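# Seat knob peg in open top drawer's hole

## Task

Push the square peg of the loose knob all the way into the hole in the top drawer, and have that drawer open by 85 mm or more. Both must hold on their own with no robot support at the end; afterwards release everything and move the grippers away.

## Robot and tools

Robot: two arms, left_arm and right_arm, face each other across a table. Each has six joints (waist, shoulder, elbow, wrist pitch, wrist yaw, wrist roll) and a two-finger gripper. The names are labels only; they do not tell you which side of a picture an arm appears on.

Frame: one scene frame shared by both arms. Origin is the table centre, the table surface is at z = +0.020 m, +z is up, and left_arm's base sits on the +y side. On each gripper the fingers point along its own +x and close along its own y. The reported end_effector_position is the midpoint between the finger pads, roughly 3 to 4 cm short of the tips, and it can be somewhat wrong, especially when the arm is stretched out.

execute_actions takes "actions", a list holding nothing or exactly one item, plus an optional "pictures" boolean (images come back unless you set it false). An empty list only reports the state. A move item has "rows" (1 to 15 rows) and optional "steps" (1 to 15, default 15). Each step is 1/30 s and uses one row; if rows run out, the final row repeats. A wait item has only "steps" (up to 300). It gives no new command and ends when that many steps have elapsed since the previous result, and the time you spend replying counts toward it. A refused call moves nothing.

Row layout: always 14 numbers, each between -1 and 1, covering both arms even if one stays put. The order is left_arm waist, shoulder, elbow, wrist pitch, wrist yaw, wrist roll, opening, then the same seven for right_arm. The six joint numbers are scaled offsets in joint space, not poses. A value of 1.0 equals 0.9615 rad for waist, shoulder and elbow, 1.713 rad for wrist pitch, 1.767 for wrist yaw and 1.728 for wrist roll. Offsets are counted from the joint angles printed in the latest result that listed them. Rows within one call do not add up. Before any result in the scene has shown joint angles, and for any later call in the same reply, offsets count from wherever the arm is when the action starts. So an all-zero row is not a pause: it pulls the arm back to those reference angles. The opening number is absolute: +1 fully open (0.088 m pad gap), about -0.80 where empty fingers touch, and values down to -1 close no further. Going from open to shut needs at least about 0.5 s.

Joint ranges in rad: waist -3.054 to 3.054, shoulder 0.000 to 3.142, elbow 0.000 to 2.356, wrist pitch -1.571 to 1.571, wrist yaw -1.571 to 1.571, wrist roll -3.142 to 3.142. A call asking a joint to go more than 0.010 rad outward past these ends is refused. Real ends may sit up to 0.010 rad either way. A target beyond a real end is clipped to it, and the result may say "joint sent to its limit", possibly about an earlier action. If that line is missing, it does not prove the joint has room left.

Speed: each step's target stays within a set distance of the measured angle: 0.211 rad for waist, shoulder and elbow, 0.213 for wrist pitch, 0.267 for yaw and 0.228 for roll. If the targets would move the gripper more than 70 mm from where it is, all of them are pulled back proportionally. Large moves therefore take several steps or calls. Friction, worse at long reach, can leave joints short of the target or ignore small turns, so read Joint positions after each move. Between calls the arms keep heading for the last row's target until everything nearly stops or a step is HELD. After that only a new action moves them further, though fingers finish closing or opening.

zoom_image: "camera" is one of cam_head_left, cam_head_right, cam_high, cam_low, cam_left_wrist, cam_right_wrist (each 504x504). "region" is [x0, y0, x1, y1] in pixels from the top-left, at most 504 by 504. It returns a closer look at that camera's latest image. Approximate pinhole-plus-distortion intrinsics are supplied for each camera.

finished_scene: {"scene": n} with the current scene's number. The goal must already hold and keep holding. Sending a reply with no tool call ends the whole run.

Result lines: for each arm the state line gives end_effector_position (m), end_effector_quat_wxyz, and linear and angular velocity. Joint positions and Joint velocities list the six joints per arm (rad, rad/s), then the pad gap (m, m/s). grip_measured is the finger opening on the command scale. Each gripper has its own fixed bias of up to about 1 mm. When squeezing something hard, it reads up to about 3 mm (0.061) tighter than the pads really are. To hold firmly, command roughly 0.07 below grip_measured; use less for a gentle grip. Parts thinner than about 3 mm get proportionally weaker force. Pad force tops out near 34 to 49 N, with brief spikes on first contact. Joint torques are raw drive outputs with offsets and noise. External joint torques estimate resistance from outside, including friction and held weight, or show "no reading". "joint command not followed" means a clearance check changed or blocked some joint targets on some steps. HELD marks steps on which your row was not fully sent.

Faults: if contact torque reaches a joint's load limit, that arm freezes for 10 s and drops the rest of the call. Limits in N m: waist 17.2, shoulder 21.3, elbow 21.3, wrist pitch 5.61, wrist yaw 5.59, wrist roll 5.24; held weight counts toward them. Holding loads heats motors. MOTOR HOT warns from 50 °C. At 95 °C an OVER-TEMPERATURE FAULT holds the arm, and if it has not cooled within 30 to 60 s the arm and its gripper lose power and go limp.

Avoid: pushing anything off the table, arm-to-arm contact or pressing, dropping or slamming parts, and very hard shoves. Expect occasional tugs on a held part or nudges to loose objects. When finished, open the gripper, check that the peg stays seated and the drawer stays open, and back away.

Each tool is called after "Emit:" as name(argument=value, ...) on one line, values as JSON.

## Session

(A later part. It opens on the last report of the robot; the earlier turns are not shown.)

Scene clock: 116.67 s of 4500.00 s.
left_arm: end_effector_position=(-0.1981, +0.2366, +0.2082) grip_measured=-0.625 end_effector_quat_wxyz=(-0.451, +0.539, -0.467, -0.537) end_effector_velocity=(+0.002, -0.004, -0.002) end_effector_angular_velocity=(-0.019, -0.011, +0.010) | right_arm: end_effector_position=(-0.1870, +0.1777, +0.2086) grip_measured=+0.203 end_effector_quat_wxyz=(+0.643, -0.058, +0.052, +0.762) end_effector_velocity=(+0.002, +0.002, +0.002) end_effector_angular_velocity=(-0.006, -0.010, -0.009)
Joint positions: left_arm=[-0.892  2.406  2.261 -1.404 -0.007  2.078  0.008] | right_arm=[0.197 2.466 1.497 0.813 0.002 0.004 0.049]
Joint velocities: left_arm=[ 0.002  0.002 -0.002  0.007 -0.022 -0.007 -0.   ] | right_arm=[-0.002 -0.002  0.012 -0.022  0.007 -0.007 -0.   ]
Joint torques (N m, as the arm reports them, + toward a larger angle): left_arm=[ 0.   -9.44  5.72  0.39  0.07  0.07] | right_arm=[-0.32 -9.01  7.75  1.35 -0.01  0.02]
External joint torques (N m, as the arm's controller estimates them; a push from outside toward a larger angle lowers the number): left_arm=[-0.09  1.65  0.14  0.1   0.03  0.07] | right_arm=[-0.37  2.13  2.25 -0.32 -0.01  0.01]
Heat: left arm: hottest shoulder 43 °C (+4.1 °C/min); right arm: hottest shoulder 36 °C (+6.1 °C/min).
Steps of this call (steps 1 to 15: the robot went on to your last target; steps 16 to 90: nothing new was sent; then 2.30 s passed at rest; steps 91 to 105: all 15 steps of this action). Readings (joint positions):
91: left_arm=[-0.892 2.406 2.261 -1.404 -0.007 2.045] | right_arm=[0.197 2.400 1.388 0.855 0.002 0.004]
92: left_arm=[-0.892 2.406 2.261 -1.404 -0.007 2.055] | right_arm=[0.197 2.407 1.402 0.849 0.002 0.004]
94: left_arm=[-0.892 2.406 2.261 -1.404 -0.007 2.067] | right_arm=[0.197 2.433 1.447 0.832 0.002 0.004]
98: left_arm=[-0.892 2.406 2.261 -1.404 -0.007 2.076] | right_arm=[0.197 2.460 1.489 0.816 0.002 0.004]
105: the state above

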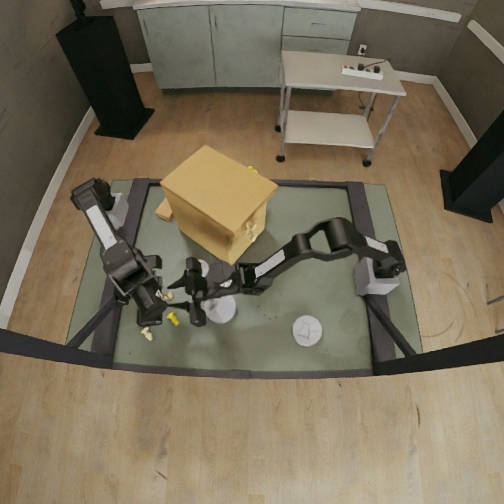

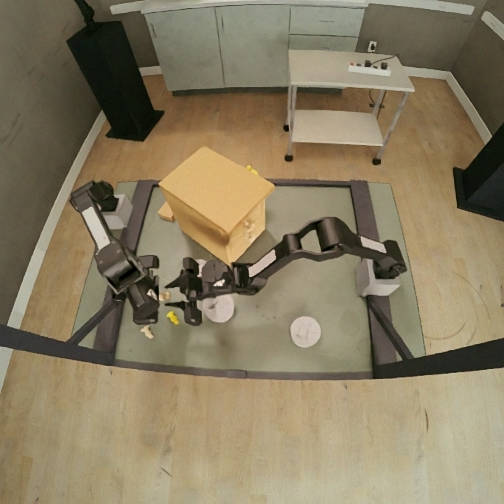

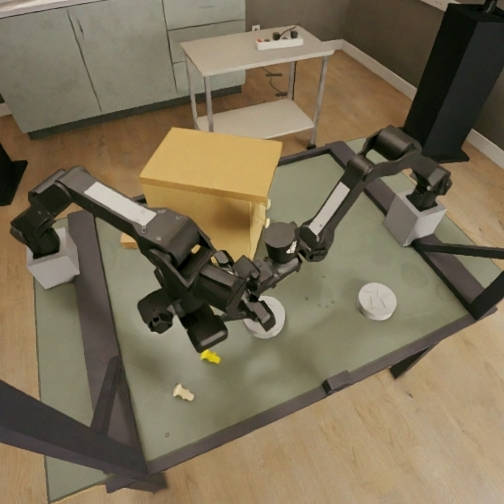

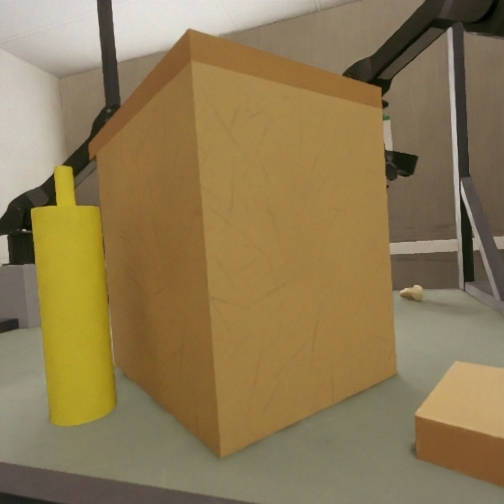

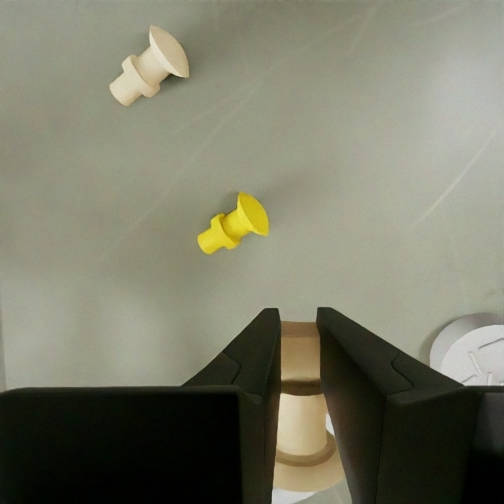

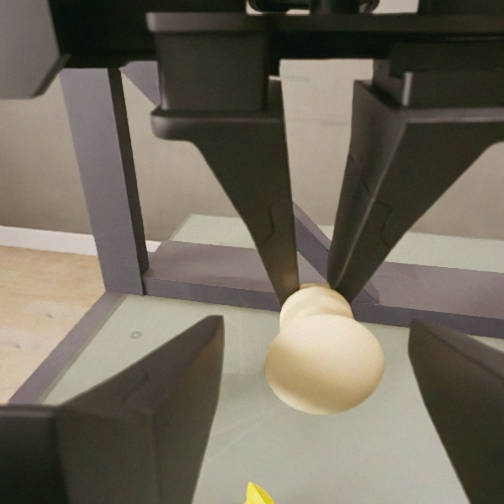

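Emit:
execute_actions(actions=[{"rows":[[0,0,0,0,0,0,-0.69,0,0,0.033,-0.012,0,0,0.1]],"steps":10}], pictures=false)

Emit:
execute_actions(actions=[{"rows":[[0,0,0,0,0,0,-0.69,0,0,0,0,0,0,-0.42]]}])

Scene clock: 121.17 s of 4500.00 s.
left_arm: end_effector_position=(-0.1981, +0.2366, +0.2082) grip_measured=-0.625 end_effector_quat_wxyz=(-0.451, +0.539, -0.467, -0.537) end_effector_velocity=(+0.004, +0.003, +0.000) end_effector_angular_velocity=(+0.008, -0.022, +0.005) | right_arm: end_effector_position=(-0.1876, +0.1811, +0.2128) grip_measured=+0.106 end_effector_quat_wxyz=(+0.643, -0.058, +0.051, +0.762) end_effector_velocity=(-0.001, -0.002, -0.007) end_effector_angular_velocity=(-0.035, -0.010, +0.020)
Joint positions: left_arm=[-0.892  2.406  2.261 -1.404 -0.007  2.079  0.008] | right_arm=[0.197 2.466 1.517 0.795 0.002 0.004 0.044]
Joint velocities: left_arm=[-0.002 -0.002 -0.002 -0.022 -0.007 -0.007 -0.   ] | right_arm=[-0.002 -0.002 -0.002 -0.037 -0.022 -0.007 -0.002]
Joint torques (N m, as the arm reports them, + toward a larger angle): left_arm=[-0.02 -9.4   5.55  0.38  0.07 -0.02] | right_arm=[ 0.   -9.98  7.74  1.37 -0.01  0.02]
External joint torques (N m, as the arm's controller estimates them; a push from outside toward a larger angle lowers the number): left_arm=[-0.02  1.77 -0.04  0.11  0.02 -0.02] | right_arm=[ 0.    1.14  2.2  -0.31  0.    0.01]
Heat: left arm: hottest shoulder 43 °C (+3.0 °C/min); right arm: hottest shoulder 37 °C (+7.1 °C/min).
Steps of this call (steps 1 to 15: the robot went on to your last target; steps 16 to 90: nothing new was sent; then 1.17 s passed at rest; steps 91 to 100: all 10 steps of this action). Readings (joint positions):
91: left_arm=[-0.892 2.406 2.261 -1.404 -0.007 2.079] | right_arm=[0.197 2.466 1.500 0.809 0.002 0.004]
92: left_arm=[-0.892 2.406 2.261 -1.404 -0.007 2.079] | right_arm=[0.197 2.466 1.504 0.803 0.002 0.004]
94: left_arm=[-0.892 2.406 2.261 -1.404 -0.007 2.079] | right_arm=[0.197 2.466 1.510 0.798 0.002 0.004]
98: left_arm=[-0.892 2.406 2.261 -1.404 -0.007 2.079] | right_arm=[0.197 2.466 1.517 0.796 0.002 0.004]
100: the state above

Scene clock: 121.67 s of 4500.00 s.
left_arm: end_effector_position=(-0.1984, +0.2368, +0.2082) grip_measured=-0.625 end_effector_quat_wxyz=(-0.451, +0.538, -0.468, -0.536) end_effector_velocity=(+0.002, +0.001, +0.003) end_effector_angular_velocity=(-0.004, -0.006, +0.005) | right_arm: end_effector_position=(-0.1867, +0.1812, +0.2127) grip_measured=-0.349 end_effector_quat_wxyz=(+0.644, -0.058, +0.051, +0.761) end_effector_velocity=(-0.002, -0.001, -0.001) end_effector_angular_velocity=(-0.002, -0.034, +0.025)
Joint positions: left_arm=[-0.893  2.406  2.261 -1.404 -0.007  2.079  0.008] | right_arm=[0.196 2.466 1.517 0.794 0.004 0.004 0.022]
Joint velocities: left_arm=[-0.002 -0.007 -0.002 -0.007 -0.007 -0.007 -0.   ] | right_arm=[-0.002 -0.002 -0.002 -0.007 -0.022 -0.037 -0.   ]
Joint torques (N m, as the arm reports them, + toward a larger angle): left_arm=[ 0.07 -9.51  5.66  0.36  0.08 -0.04] | right_arm=[  0.1  -10.01   6.4    1.49  -0.07   0.02]
External joint torques (N m, as the arm's controller estimates them; a push from outside toward a larger angle lowers the number): left_arm=[ 0.06  1.82 -0.03  0.07  0.03 -0.04] | right_arm=[ 0.03  1.24  0.78 -0.2  -0.07  0.01]
Heat: left arm: hottest shoulder 43 °C (+3.0 °C/min); right arm: hottest shoulder 37 °C (+7.0 °C/min).
Steps of this call (steps 1 to 15: all 15 steps of this action). Readings (joint positions):
1: left_arm=[-0.892 2.406 2.261 -1.404 -0.007 2.079] | right_arm=[0.197 2.466 1.517 0.794 0.002 0.004]
2: left_arm=[-0.892 2.406 2.261 -1.404 -0.007 2.079] | right_arm=[0.197 2.466 1.517 0.794 0.002 0.004]
4: left_arm=[-0.892 2.406 2.261 -1.404 -0.007 2.079] | right_arm=[0.196 2.466 1.517 0.794 0.004 0.004]
8: left_arm=[-0.893 2.406 2.261 -1.404 -0.007 2.079] | right_arm=[0.196 2.466 1.517 0.794 0.004 0.004]
15: the state above

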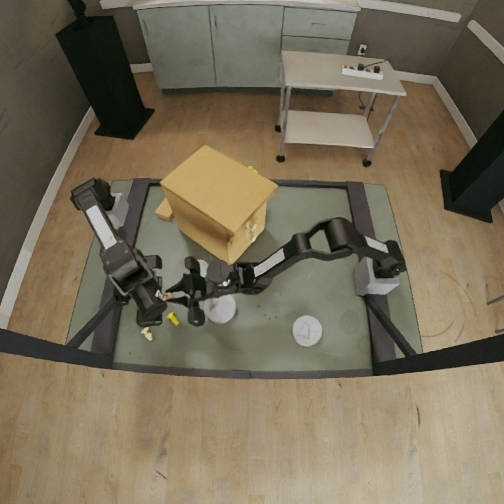

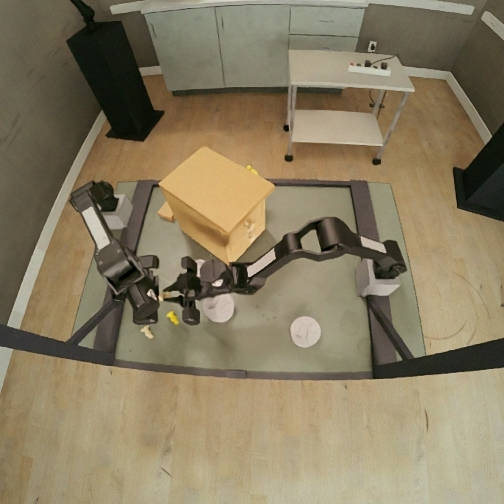

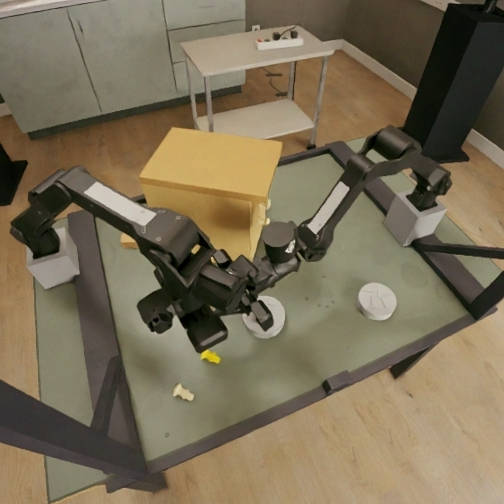

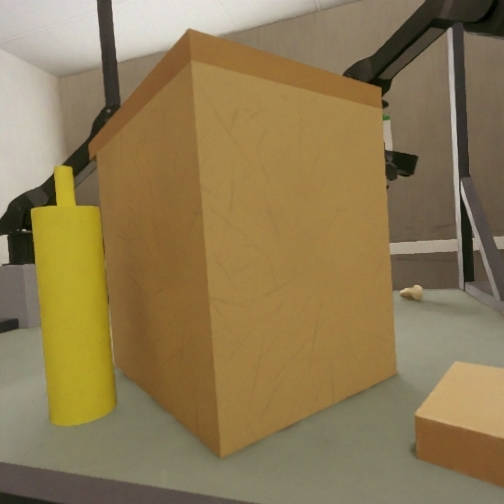

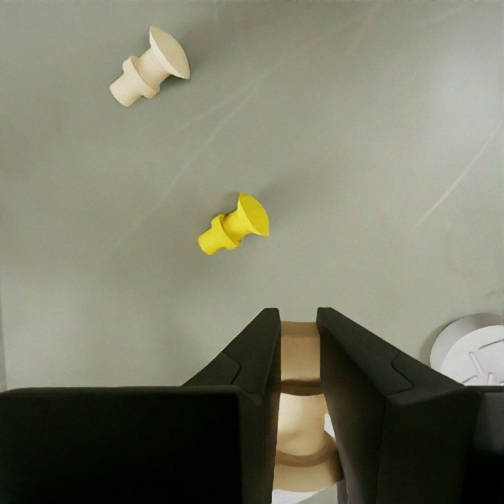

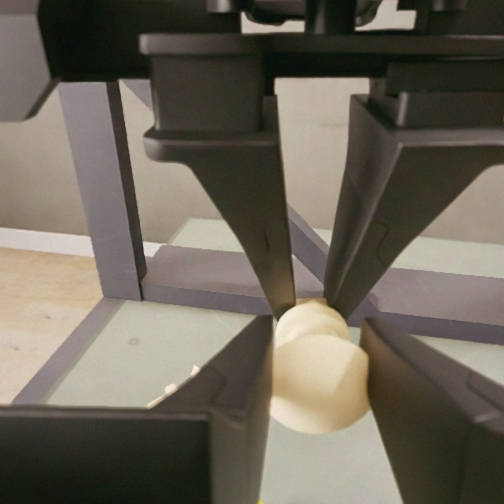

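Emit:
execute_actions(actions=[{"rows":[[0,0,0,0,0,0,0,0,0,0,0,0,0,-0.45]],"steps":12}], pictures=false)

Emit:
execute_actions(actions=[{"rows":[[0,0,0,0,0,0,0,0,-0.21,-0.4,0.107,0,0,-0.45]]}], pictures=false)

Emit:
execute_actions(actions=[{"rows":[[-0.1,-1,-0.8,0,0,0,0,0.12,-0.5,-0.86,0.28,0,0,-0.45]]}], pictures=false)

Emit:
execute_actions(actions=[{"steps":15}], pictures=false)

Emit:
execute_actions(actions=[{"rows":[[0,0,0,0,0,0,0,-0.125,0,0,0,0.445,0,-0.45]]}], pictures=false)

Emit:
execute_actions(actions=[{"steps":10}])

Scene clock: 136.67 s of 4500.00 s.
left_arm: end_effector_position=(-0.1984, +0.2368, +0.2082) grip_measured=-0.013 end_effector_quat_wxyz=(-0.451, +0.538, -0.468, -0.536) end_effector_velocity=(+0.004, +0.003, -0.002) end_effector_angular_velocity=(+0.011, -0.026, +0.005) | right_arm: end_effector_position=(-0.1867, +0.1812, +0.2127) grip_measured=-0.349 end_effector_quat_wxyz=(+0.644, -0.058, +0.051, +0.761) end_effector_velocity=(-0.002, -0.001, -0.004) end_effector_angular_velocity=(-0.009, -0.022, +0.013)
Joint positions: left_arm=[-0.893  2.406  2.261 -1.404 -0.007  2.079  0.038] | right_arm=[0.196 2.466 1.517 0.794 0.003 0.004 0.022]
Joint velocities: left_arm=[-0.002  0.002 -0.002 -0.022 -0.007 -0.007  0.006] | right_arm=[ 0.002  0.002 -0.002 -0.007 -0.007 -0.022 -0.   ]
Joint torques (N m, as the arm reports them, + toward a larger angle): left_arm=[ 0.08 -9.43  5.66  0.37  0.12 -0.04] | right_arm=[ 0.01 -9.99  6.39  1.47  0.    0.02]
External joint torques (N m, as the arm's controller estimates them; a push from outside toward a larger angle lowers the number): left_arm=[ 0.    1.66  0.12  0.1   0.07 -0.04] | right_arm=[ 0.02  1.18  0.82 -0.2   0.    0.01]
Heat: left arm: hottest shoulder 45 °C (+6.1 °C/min); right arm: hottest shoulder 41 °C (+11.2 °C/min).
Steps of this call (steps 1 to 15: the robot went on to your last target; steps 16 to 90: nothing new was sent; then 11.60 s passed at rest; steps 91 to 102: all 12 steps of this action). Readings (joint positions):
91: left_arm=[-0.893 2.406 2.261 -1.404 -0.007 2.079] | right_arm=[0.196 2.466 1.517 0.794 0.004 0.004]
92: left_arm=[-0.893 2.406 2.261 -1.404 -0.007 2.079] | right_arm=[0.196 2.466 1.517 0.794 0.003 0.004]
94: left_arm=[-0.893 2.406 2.261 -1.404 -0.007 2.079] | right_arm=[0.196 2.466 1.517 0.794 0.003 0.004]
98: left_arm=[-0.893 2.406 2.261 -1.404 -0.007 2.079] | right_arm=[0.196 2.466 1.517 0.794 0.003 0.004]
102: the state above

Scene clock: 137.17 s of 4500.00 s.
left_arm: end_effector_position=(-0.1984, +0.2368, +0.2082) grip_measured=-0.003 end_effector_quat_wxyz=(-0.451, +0.538, -0.468, -0.536) end_effector_velocity=(+0.004, +0.003, +0.000) end_effector_angular_velocity=(+0.008, -0.022, +0.005) | right_arm: end_effector_position=(-0.1749, +0.1126, +0.2149) grip_measured=-0.349 end_effector_quat_wxyz=(+0.644, -0.061, +0.054, +0.761) end_effector_velocity=(-0.002, +0.000, +0.008) end_effector_angular_velocity=(+0.037, +0.003, +0.020)
Joint positions: left_arm=[-0.893  2.406  2.261 -1.404 -0.007  2.079  0.039] | right_arm=[0.196 2.273 1.137 0.973 0.003 0.004 0.022]
Joint velocities: left_arm=[-0.002 -0.002 -0.002 -0.022 -0.007 -0.007 -0.   ] | right_arm=[-0.002 -0.002 -0.002  0.037 -0.022 -0.007 -0.   ]
Joint torques (N m, as the arm reports them, + toward a larger angle): left_arm=[ 0.12 -9.41  5.51  0.41  0.08  0.02] | right_arm=[ 0.   -9.31  5.19  1.68  0.    0.02]
External joint torques (N m, as the arm's controller estimates them; a push from outside toward a larger angle lowers the number): left_arm=[ 0.05  1.72 -0.07  0.13  0.03  0.02] | right_arm=[-0.02  0.26  0.33  0.06  0.    0.01]
Heat: left arm: hottest shoulder 45 °C (+6.0 °C/min); right arm: hottest shoulder 41 °C (+11.1 °C/min).
Steps of this call (steps 1 to 15: all 15 steps of this action). Readings (joint positions):
1: left_arm=[-0.893 2.406 2.261 -1.404 -0.007 2.079] | right_arm=[0.196 2.448 1.493 0.818 0.003 0.004]
2: left_arm=[-0.893 2.406 2.261 -1.404 -0.007 2.079] | right_arm=[0.196 2.416 1.432 0.862 0.003 0.004]
4: left_arm=[-0.893 2.406 2.261 -1.404 -0.007 2.079] | right_arm=[0.196 2.346 1.311 0.926 0.003 0.004]
8: left_arm=[-0.893 2.406 2.261 -1.404 -0.007 2.079] | right_arm=[0.196 2.273 1.181 0.966 0.003 0.004]
15: the state above

Scene clock: 137.67 s of 4500.00 s.
left_arm: end_effector_position=(-0.0792, +0.3668, +0.3013) grip_measured=-0.003 end_effector_quat_wxyz=(-0.469, +0.513, -0.501, -0.516) end_effector_velocity=(+0.155, +0.101, +0.335) end_effector_angular_velocity=(-0.629, +1.003, +0.005) | right_arm: end_effector_position=(-0.1937, -0.0531, +0.2940) grip_measured=-0.349 end_effector_quat_wxyz=(+0.600, +0.034, -0.023, +0.799) end_effector_velocity=(+0.088, -0.302, -0.550) end_effector_angular_velocity=(-1.626, -0.485, +0.004)
Joint positions: left_arm=[-0.99   1.642  1.524 -1.407 -0.008  2.079  0.039] | right_arm=[0.311 1.793 0.434 1.441 0.003 0.004 0.022]
Joint velocities: left_arm=[-0.002 -1.546 -0.369  0.007  0.007 -0.007 -0.   ] | right_arm=[-0.002  0.071 -1.531 -0.095 -0.007 -0.007  0.   ]
Joint torques (N m, as the arm reports them, + toward a larger angle): left_arm=[-0.01 -7.86  5.65  0.66  0.14 -0.02] | right_arm=[ 0.   -4.78  4.49  1.58  0.03  0.02]
External joint torques (N m, as the arm's controller estimates them; a push from outside toward a larger angle lowers the number): left_arm=[ 0.1  -0.47 -0.7   0.22  0.06 -0.02] | right_arm=[-0.01  0.92 -0.11 -0.16  0.03  0.01]
Heat: left arm: hottest shoulder 45 °C (+6.1 °C/min); right arm: hottest shoulder 41 °C (+11.2 °C/min).
Steps of this call (steps 1 to 15: all 15 steps of this action). Readings (joint positions):
1: left_arm=[-0.896 2.381 2.229 -1.384 -0.008 2.079] | right_arm=[0.199 2.259 1.120 0.995 0.006 0.004]
2: left_arm=[-0.906 2.342 2.166 -1.389 -0.009 2.079] | right_arm=[0.209 2.235 1.079 1.035 0.008 0.004]
4: left_arm=[-0.943 2.250 2.044 -1.407 -0.009 2.079] | right_arm=[0.244 2.168 0.988 1.117 0.007 0.004]
8: left_arm=[-1.000 2.028 1.817 -1.404 -0.008 2.079] | right_arm=[0.303 1.993 0.803 1.306 0.003 0.004]
15: the state above

Scene clock: 138.17 s of 4500.00 s.
left_arm: end_effector_position=(-0.0590, +0.3796, +0.3476) grip_measured=-0.003 end_effector_quat_wxyz=(-0.406, +0.495, -0.558, -0.528) end_effector_velocity=(+0.002, +0.000, +0.001) end_effector_angular_velocity=(-0.006, -0.007, -0.008) | right_arm: end_effector_position=(-0.1861, -0.0791, +0.2551) grip_measured=-0.349 end_effector_quat_wxyz=(+0.600, -0.014, +0.013, +0.799) end_effector_velocity=(+0.000, -0.001, +0.003) end_effector_angular_velocity=(+0.018, -0.017, +0.006)
Joint positions: left_arm=[-0.99   1.442  1.497 -1.406 -0.008  2.079  0.039] | right_arm=[0.311 1.801 0.315 1.448 0.003 0.004 0.022]
Joint velocities: left_arm=[-0.002 -0.002  0.002 -0.007 -0.007  0.007 -0.   ] | right_arm=[-0.002 -0.007 -0.002  0.007 -0.007 -0.022  0.   ]
Joint torques (N m, as the arm reports them, + toward a larger angle): left_arm=[ 0.18 -3.8   4.83  0.83  0.1  -0.04] | right_arm=[ 0.05 -5.22  3.23  1.76  0.03  0.02]
External joint torques (N m, as the arm's controller estimates them; a push from outside toward a larger angle lowers the number): left_arm=[ 0.19  1.   -0.9   0.22  0.05 -0.03] | right_arm=[ 0.03 -0.14 -0.19  0.07  0.03  0.01]
Heat: left arm: hottest shoulder 44 °C (+5.0 °C/min); right arm: hottest shoulder 41 °C (+11.1 °C/min).
Steps of this call (steps 1 to 15: the robot went on to your last target). Readings (joint positions):
1: left_arm=[-0.990 1.591 1.514 -1.407 -0.008 2.079] | right_arm=[0.311 1.797 0.389 1.437 0.003 0.004]
2: left_arm=[-0.990 1.544 1.510 -1.407 -0.008 2.079] | right_arm=[0.311 1.800 0.354 1.436 0.003 0.004]
4: left_arm=[-0.990 1.472 1.510 -1.407 -0.008 2.079] | right_arm=[0.311 1.801 0.323 1.440 0.003 0.004]
8: left_arm=[-0.990 1.437 1.507 -1.406 -0.008 2.079] | right_arm=[0.311 1.801 0.319 1.448 0.003 0.004]
15: the state above

Scene clock: 138.67 s of 4500.00 s.
left_arm: end_effector_position=(-0.0590, +0.3796, +0.3476) grip_measured=-0.003 end_effector_quat_wxyz=(-0.406, +0.495, -0.558, -0.528) end_effector_velocity=(+0.004, -0.001, +0.001) end_effector_angular_velocity=(-0.015, -0.013, +0.010) | right_arm: end_effector_position=(-0.0324, -0.0937, +0.2567) grip_measured=-0.348 end_effector_quat_wxyz=(+0.885, -0.016, +0.007, +0.465) end_effector_velocity=(+0.018, -0.014, +0.002) end_effector_angular_velocity=(+0.004, -0.011, -0.151)
Joint positions: left_arm=[-0.99   1.442  1.497 -1.406 -0.008  2.079  0.039] | right_arm=[0.192 1.801 0.315 1.448 0.77  0.004 0.022]
Joint velocities: left_arm=[-0.002 -0.007 -0.002 -0.007 -0.022 -0.007 -0.   ] | right_arm=[ 0.002 -0.002 -0.002  0.007  0.154 -0.007 -0.   ]
Joint torques (N m, as the arm reports them, + toward a larger angle): left_arm=[-0.02 -4.09  5.77  0.71  0.1  -0.02] | right_arm=[-0.11 -4.16  3.59  1.29  0.13  0.02]
External joint torques (N m, as the arm's controller estimates them; a push from outside toward a larger angle lowers the number): left_arm=[-0.03  0.68  0.03  0.08  0.06 -0.01] | right_arm=[-0.2   0.7   0.35 -0.21  0.14  0.01]
Heat: left arm: hottest shoulder 44 °C (+5.1 °C/min); right arm: hottest shoulder 41 °C (+11.2 °C/min).
Steps of this call (steps 1 to 15: all 15 steps of this action). Readings (joint positions):
1: left_arm=[-0.990 1.442 1.497 -1.406 -0.008 2.079] | right_arm=[0.306 1.801 0.315 1.448 0.038 0.004]
2: left_arm=[-0.990 1.442 1.497 -1.406 -0.008 2.079] | right_arm=[0.282 1.801 0.315 1.448 0.117 0.004]
4: left_arm=[-0.990 1.442 1.497 -1.406 -0.008 2.079] | right_arm=[0.226 1.801 0.315 1.448 0.275 0.004]
8: left_arm=[-0.990 1.442 1.497 -1.406 -0.008 2.079] | right_arm=[0.195 1.801 0.315 1.448 0.573 0.004]
15: the state above

Scene clock: 139.00 s of 4500.00 s.
left_arm: end_effector_position=(-0.0590, +0.3796, +0.3476) grip_measured=-0.003 end_effector_quat_wxyz=(-0.406, +0.495, -0.558, -0.528) end_effector_velocity=(-0.001, -0.001, +0.000) end_effector_angular_velocity=(-0.009, +0.003, +0.006) | right_arm: end_effector_position=(-0.0304, -0.0950, +0.2568) grip_measured=-0.348 end_effector_quat_wxyz=(+0.889, -0.016, +0.007, +0.458) end_effector_velocity=(-0.000, +0.001, -0.003) end_effector_angular_velocity=(-0.025, -0.019, +0.015)
Joint positions: left_arm=[-0.99   1.442  1.497 -1.406 -0.008  2.079  0.039] | right_arm=[0.192 1.801 0.315 1.448 0.786 0.004 0.022]
Joint velocities: left_arm=[-0.002 -0.002 -0.002  0.007 -0.007 -0.007 -0.   ] | right_arm=[-0.007  0.002 -0.002 -0.007 -0.022 -0.022  0.   ]
Joint torques (N m, as the arm reports them, + toward a larger angle): left_arm=[ 0.1  -3.91  5.72  0.76  0.12  0.  ] | right_arm=[-0.13 -4.15  3.59  1.28  0.15  0.02]
External joint torques (N m, as the arm's controller estimates them; a push from outside toward a larger angle lowers the number): left_arm=[ 0.1   0.86 -0.03  0.12  0.07  0.01] | right_arm=[-0.12  0.65  0.44 -0.2   0.13  0.02]
Heat: left arm: hottest shoulder 44 °C (+5.0 °C/min); right arm: hottest shoulder 41 °C (+11.1 °C/min).
Steps of this call (steps 1 to 10: the robot went on to your last target). Readings (joint positions):
1: left_arm=[-0.990 1.442 1.497 -1.406 -0.008 2.079] | right_arm=[0.192 1.801 0.315 1.448 0.775 0.004]
2: left_arm=[-0.990 1.442 1.497 -1.406 -0.008 2.079] | right_arm=[0.192 1.801 0.315 1.448 0.778 0.004]
4: left_arm=[-0.990 1.442 1.497 -1.406 -0.008 2.079] | right_arm=[0.192 1.801 0.315 1.448 0.782 0.004]
8: left_arm=[-0.990 1.442 1.497 -1.406 -0.008 2.079] | right_arm=[0.192 1.801 0.315 1.448 0.785 0.004]
10: the state above

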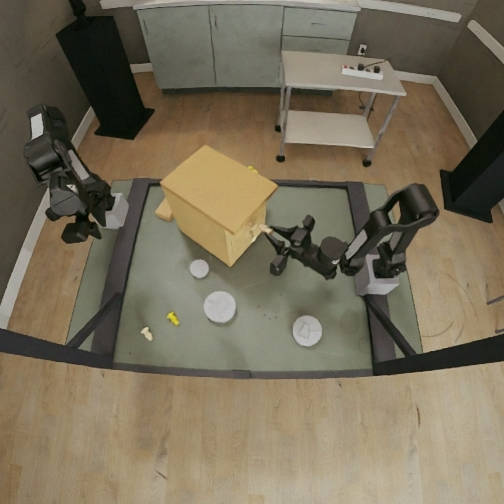

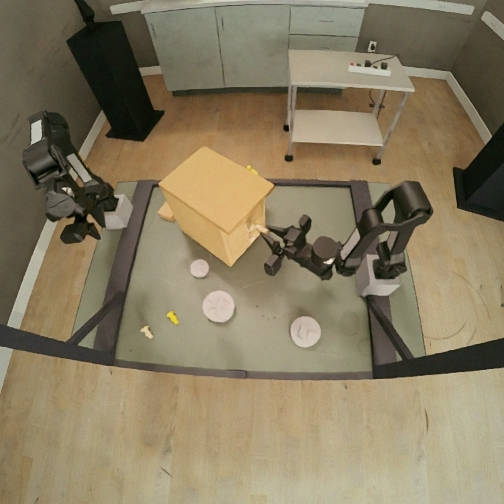

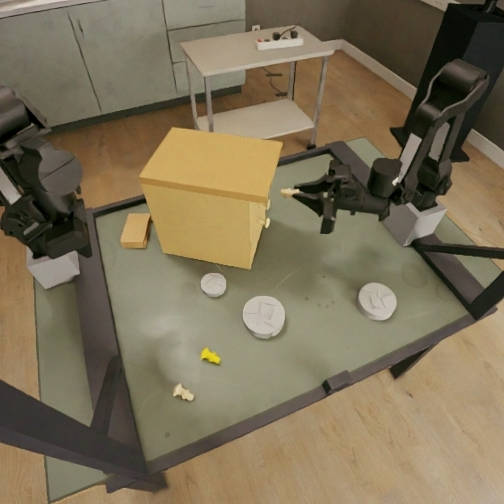

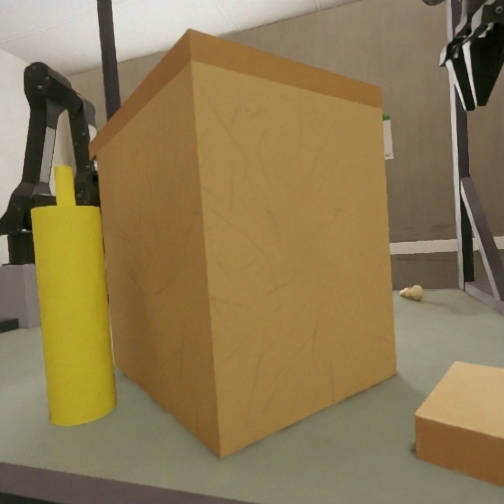

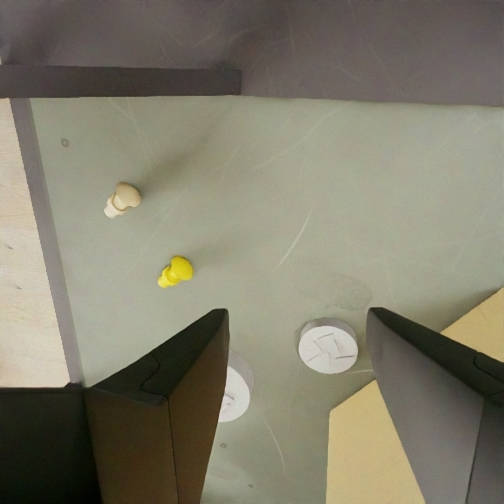

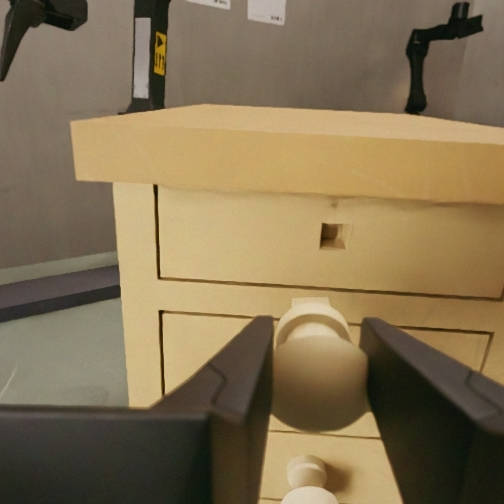

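Emit:
execute_actions(actions=[{"rows":[[0,0,0,0,0,0,0,-0.136,0.005,0.075,-0.017,-0.077,0.03,-0.45]]}])

Emit:
zoom_image(camera="cam_right_wrist", region=[240,220,400,380])

Scene clock: 152.13 s of 4500.00 s.
left_arm: end_effector_position=(-0.0590, +0.3796, +0.3476) grip_measured=-0.003 end_effector_quat_wxyz=(-0.406, +0.495, -0.558, -0.528) end_effector_velocity=(+0.002, +0.000, +0.001) end_effector_angular_velocity=(-0.001, -0.003, +0.021) | right_arm: end_effector_position=(-0.0029, -0.0765, +0.2675) grip_measured=-0.348 end_effector_quat_wxyz=(+0.887, +0.020, +0.013, +0.460) end_effector_velocity=(+0.004, -0.002, -0.003) end_effector_angular_velocity=(-0.008, +0.005, -0.015)
Joint positions: left_arm=[-0.99   1.442  1.497 -1.406 -0.008  2.079  0.039] | right_arm=[0.065 1.804 0.378 1.42  0.653 0.05  0.022]
Joint velocities: left_arm=[-0.002 -0.002  0.002 -0.007 -0.007 -0.022 -0.   ] | right_arm=[-0.007  0.002 -0.002 -0.007  0.007  0.007 -0.   ]
Joint torques (N m, as the arm reports them, + toward a larger angle): left_arm=[ 0.07 -4.09  5.66  0.72  0.05 -0.02] | right_arm=[-0.32 -4.28  5.1   1.22 -0.12  0.17]
External joint torques (N m, as the arm's controller estimates them; a push from outside toward a larger angle lowers the number): left_arm=[ 0.07  0.73 -0.11  0.09  0.    0.  ] | right_arm=[-0.3   0.88  1.61 -0.3  -0.13  0.16]
Heat: left arm: hottest shoulder 40 °C (+0.0 °C/min); right arm: hottest shoulder 38 °C (+8.0 °C/min).
Steps of this call (steps 1 to 30: the robot went on to your last target; steps 31 to 90: nothing new was sent; then 9.63 s passed at rest; steps 91 to 105: all 15 steps of this action). Readings (joint positions):
91: left_arm=[-0.990 1.442 1.497 -1.406 -0.008 2.079] | right_arm=[0.181 1.801 0.320 1.444 0.759 0.011]
92: left_arm=[-0.990 1.442 1.497 -1.406 -0.008 2.079] | right_arm=[0.150 1.802 0.333 1.432 0.724 0.022]
94: left_arm=[-0.990 1.442 1.497 -1.406 -0.008 2.079] | right_arm=[0.096 1.804 0.361 1.428 0.690 0.037]
98: left_arm=[-0.990 1.442 1.497 -1.406 -0.008 2.079] | right_arm=[0.068 1.804 0.378 1.422 0.661 0.047]
105: the state above

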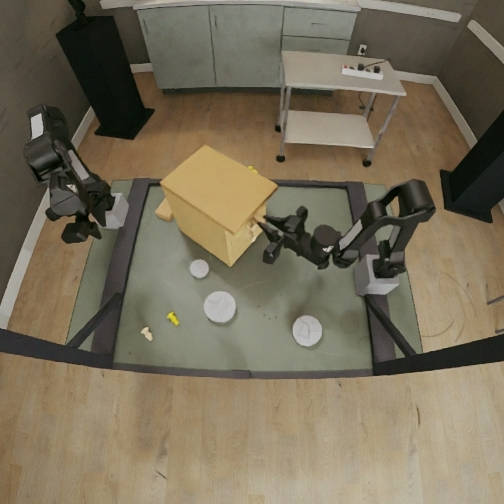

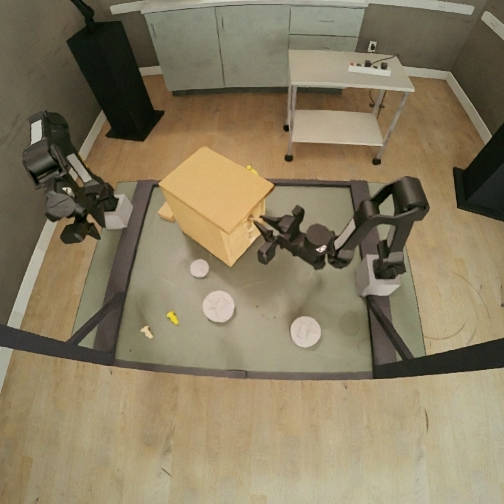

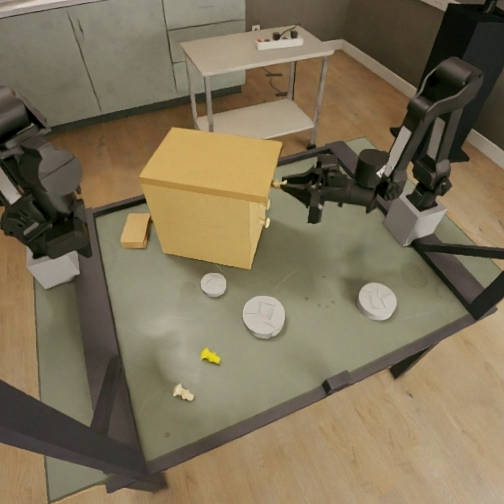

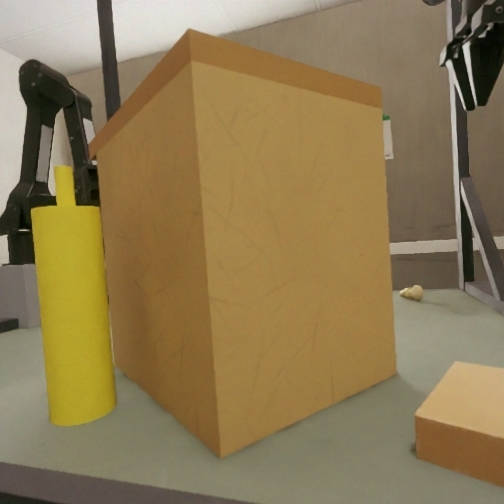

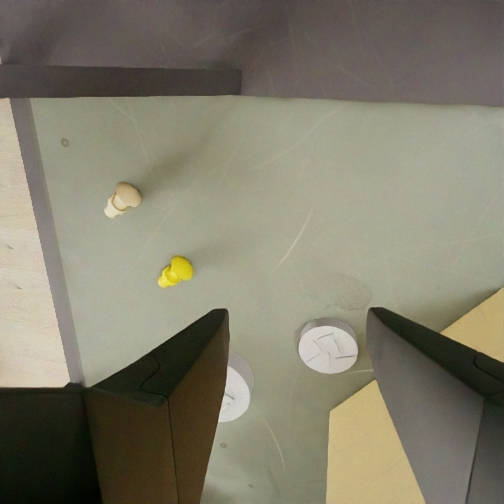

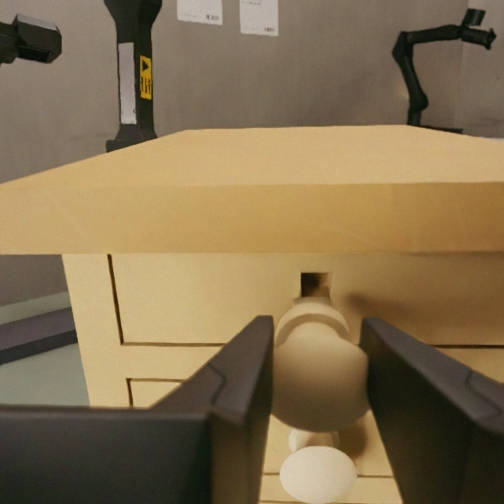

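Region (240, 220, 400, 380) of cam_right_wrist's 504x504 image, scaled by 3.150, with more detail than that image has.

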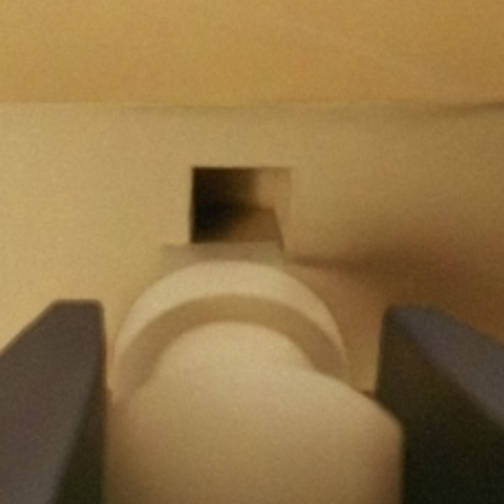

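Emit:
execute_actions(actions=[{"rows":[[0,0,0,0,0,0,0,-0.038,0.04,0.056,-0.01,-0.009,0.012,-0.45]]}])

Emit:
zoom_image(camera="cam_right_wrist", region=[240,220,400,380])

Scene clock: 160.13 s of 4500.00 s.
left_arm: end_effector_position=(-0.0590, +0.3796, +0.3476) grip_measured=-0.003 end_effector_quat_wxyz=(-0.406, +0.495, -0.558, -0.528) end_effector_velocity=(+0.002, +0.000, +0.001) end_effector_angular_velocity=(-0.003, -0.005, +0.006) | right_arm: end_effector_position=(+0.0074, -0.0670, +0.2660) grip_measured=-0.348 end_effector_quat_wxyz=(+0.892, +0.025, +0.017, +0.451) end_effector_velocity=(+0.002, -0.000, +0.000) end_effector_angular_velocity=(-0.007, -0.006, -0.010)
Joint positions: left_arm=[-0.99   1.442  1.497 -1.406 -0.008  2.079  0.039] | right_arm=[0.032 1.836 0.422 1.405 0.64  0.065 0.022]
Joint velocities: left_arm=[-0.002 -0.002  0.002 -0.007 -0.007 -0.007 -0.001] | right_arm=[-0.002 -0.002  0.002 -0.007  0.007 -0.007 -0.   ]
Joint torques (N m, as the arm reports them, + toward a larger angle): left_arm=[ 0.1  -4.02  5.67  0.72  0.08 -0.02] | right_arm=[-0.34 -4.13  5.14  1.22 -0.1   0.18]
External joint torques (N m, as the arm's controller estimates them; a push from outside toward a larger angle lowers the number): left_arm=[ 0.1   0.75 -0.07  0.1   0.03 -0.01] | right_arm=[-0.35  1.37  1.56 -0.32 -0.11  0.17]
Heat: left arm: hottest shoulder 38 °C (-3.0 °C/min); right arm: hottest shoulder 37 °C (+4.0 °C/min).
Steps of this call (steps 1 to 15: the robot went on to your last target; steps 16 to 90: nothing new was sent; then 4.50 s passed at rest; steps 91 to 105: all 15 steps of this action). Readings (joint positions):
91: left_arm=[-0.990 1.442 1.497 -1.406 -0.008 2.079] | right_arm=[0.062 1.808 0.383 1.419 0.649 0.053]
92: left_arm=[-0.990 1.442 1.497 -1.406 -0.008 2.079] | right_arm=[0.054 1.815 0.393 1.414 0.646 0.057]
94: left_arm=[-0.990 1.442 1.497 -1.406 -0.008 2.079] | right_arm=[0.040 1.829 0.413 1.408 0.643 0.061]
98: left_arm=[-0.990 1.442 1.497 -1.406 -0.008 2.079] | right_arm=[0.033 1.834 0.421 1.406 0.641 0.064]
105: the state above

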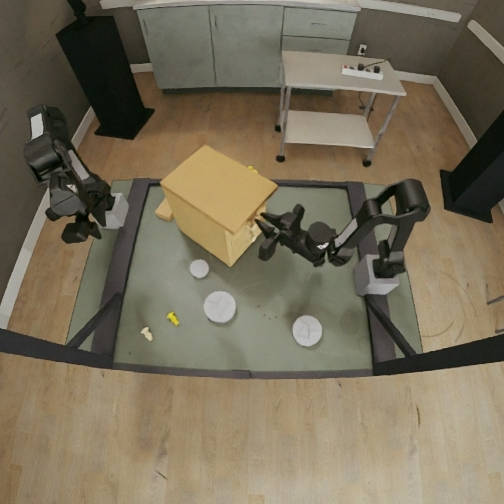

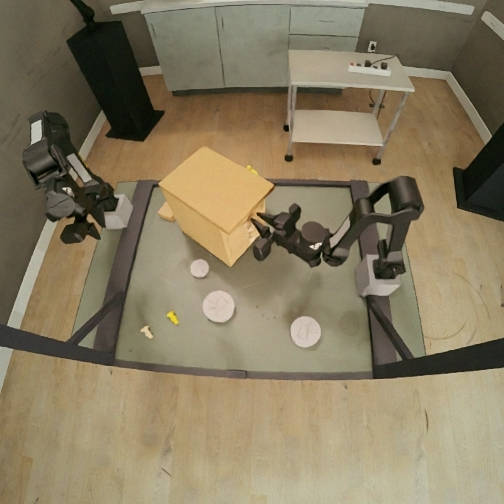

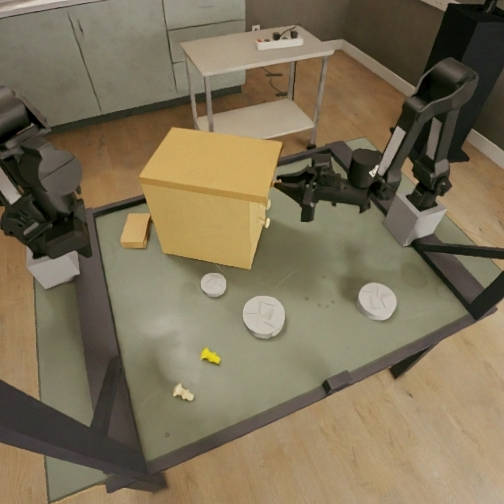

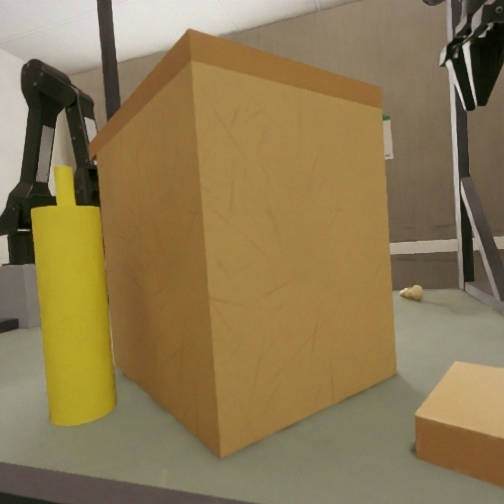

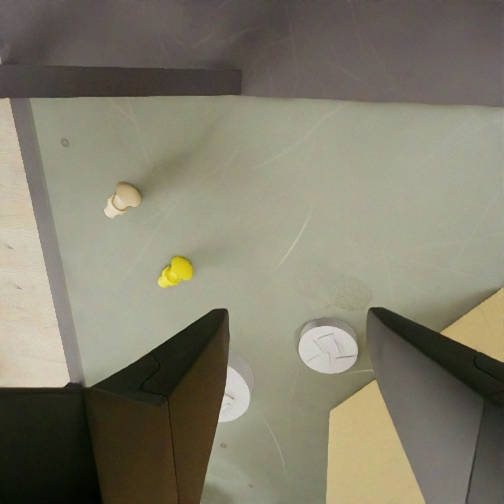

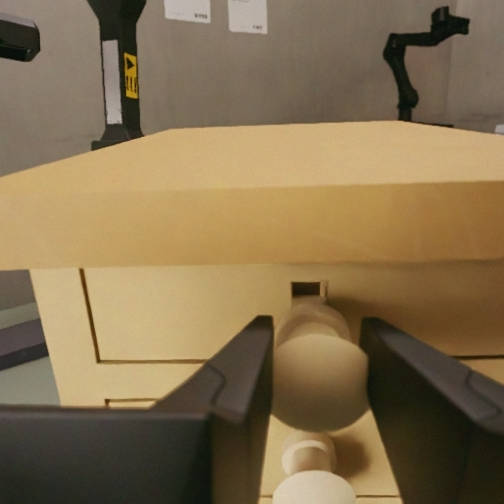

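Region (240, 220, 400, 380) of cam_right_wrist's 504x504 image, scaled by 3.150, with more detail than that image has.

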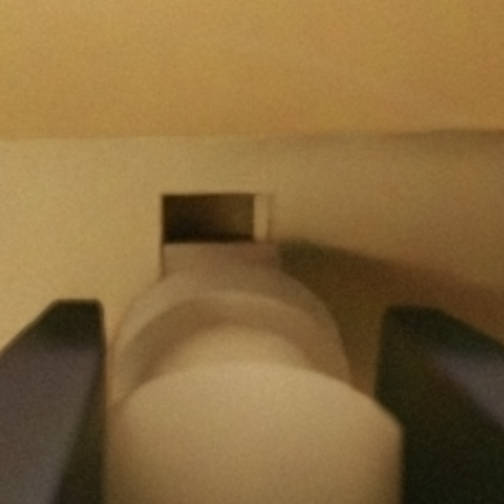

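Emit:
execute_actions(actions=[{"rows":[[0,0,0,0,0,0,0,-0.02,0.021,0.035,-0.007,-0.011,0.01,-0.45]]}])

Emit:
zoom_image(camera="cam_right_wrist", region=[260,250,360,350])

Scene clock: 164.67 s of 4500.00 s.
left_arm: end_effector_position=(-0.0590, +0.3796, +0.3476) grip_measured=-0.003 end_effector_quat_wxyz=(-0.406, +0.495, -0.558, -0.528) end_effector_velocity=(+0.001, +0.002, +0.001) end_effector_angular_velocity=(-0.003, -0.005, +0.001) | right_arm: end_effector_position=(+0.0114, -0.0609, +0.2660) grip_measured=-0.348 end_effector_quat_wxyz=(+0.891, +0.030, +0.019, +0.452) end_effector_velocity=(+0.000, -0.000, -0.001) end_effector_angular_velocity=(-0.012, -0.006, +0.005)
Joint positions: left_arm=[-0.99   1.442  1.497 -1.406 -0.008  2.079  0.039] | right_arm=[0.017 1.85  0.447 1.395 0.624 0.077 0.022]
Joint velocities: left_arm=[-0.007 -0.002  0.002 -0.007 -0.007 -0.007 -0.   ] | right_arm=[-0.002 -0.002 -0.002 -0.007 -0.007 -0.007 -0.   ]
Joint torques (N m, as the arm reports them, + toward a larger angle): left_arm=[-0.07 -3.99  5.74  0.68  0.11 -0.07] | right_arm=[-0.33 -4.26  5.26  1.23 -0.11  0.18]
External joint torques (N m, as the arm's controller estimates them; a push from outside toward a larger angle lowers the number): left_arm=[-0.05  0.78 -0.01  0.04  0.06 -0.05] | right_arm=[-0.33  1.38  1.64 -0.32 -0.12  0.17]
Heat: left arm: hottest shoulder 38 °C (-3.0 °C/min); right arm: hottest shoulder 36 °C (+2.0 °C/min).
Steps of this call (steps 1 to 15: the robot went on to your last target; steps 16 to 90: nothing new was sent; then 1.03 s passed at rest; steps 91 to 105: all 15 steps of this action). Readings (joint positions):
91: left_arm=[-0.990 1.442 1.497 -1.406 -0.008 2.079] | right_arm=[0.031 1.838 0.425 1.403 0.637 0.067]
92: left_arm=[-0.990 1.442 1.497 -1.406 -0.008 2.079] | right_arm=[0.027 1.841 0.431 1.400 0.632 0.070]
94: left_arm=[-0.990 1.442 1.497 -1.406 -0.008 2.079] | right_arm=[0.020 1.847 0.441 1.397 0.627 0.074]
98: left_arm=[-0.990 1.442 1.497 -1.406 -0.008 2.079] | right_arm=[0.017 1.849 0.446 1.395 0.624 0.076]
105: the state above

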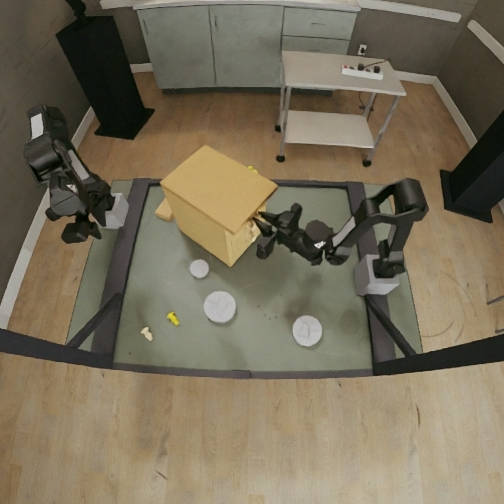

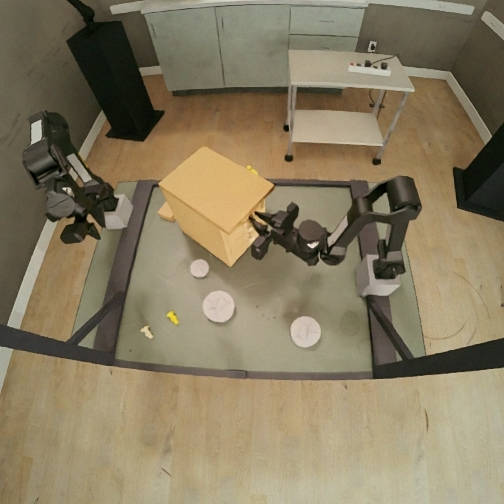

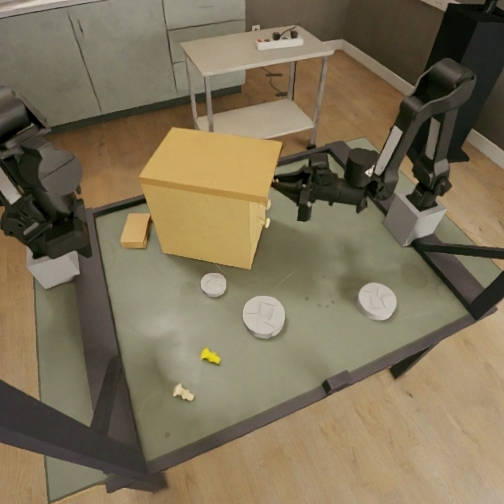

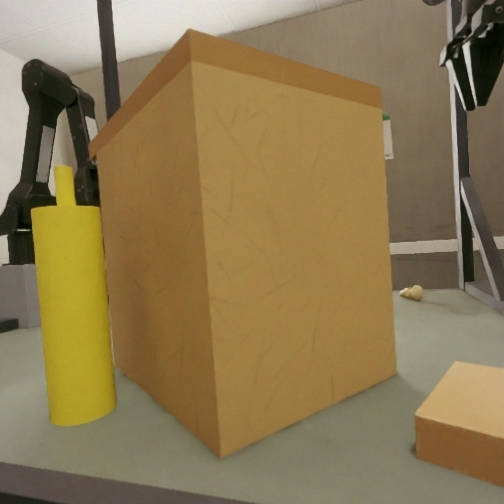

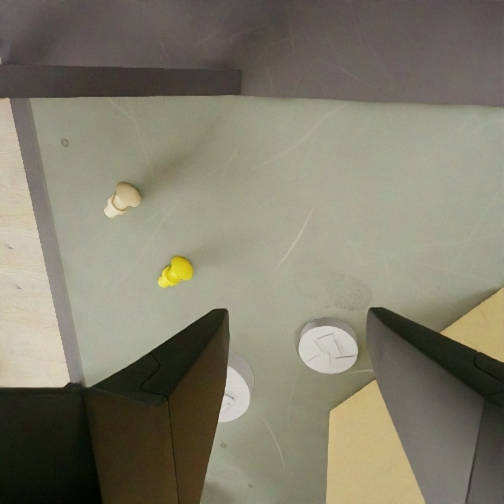

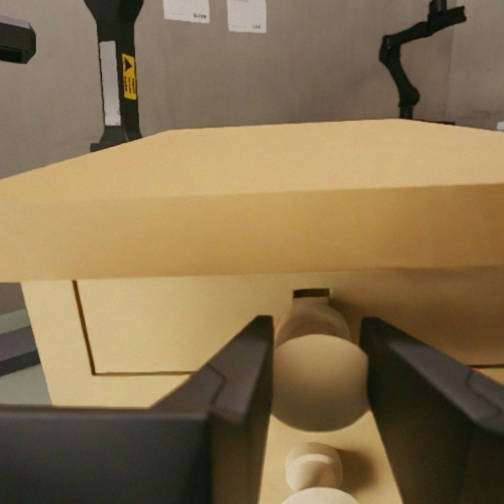

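Region (260, 250, 360, 350) of cam_right_wrist's 504x504 image, scaled by 5.040, with more detail than that image has.

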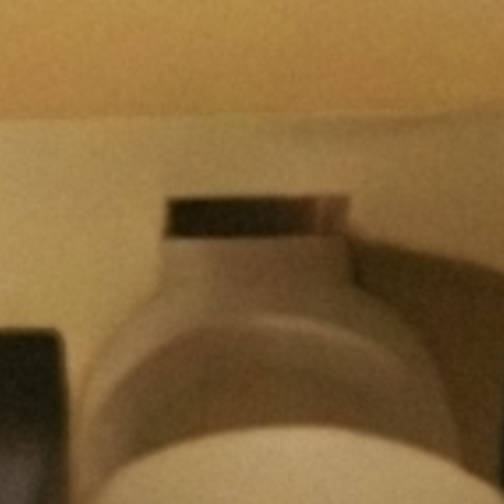

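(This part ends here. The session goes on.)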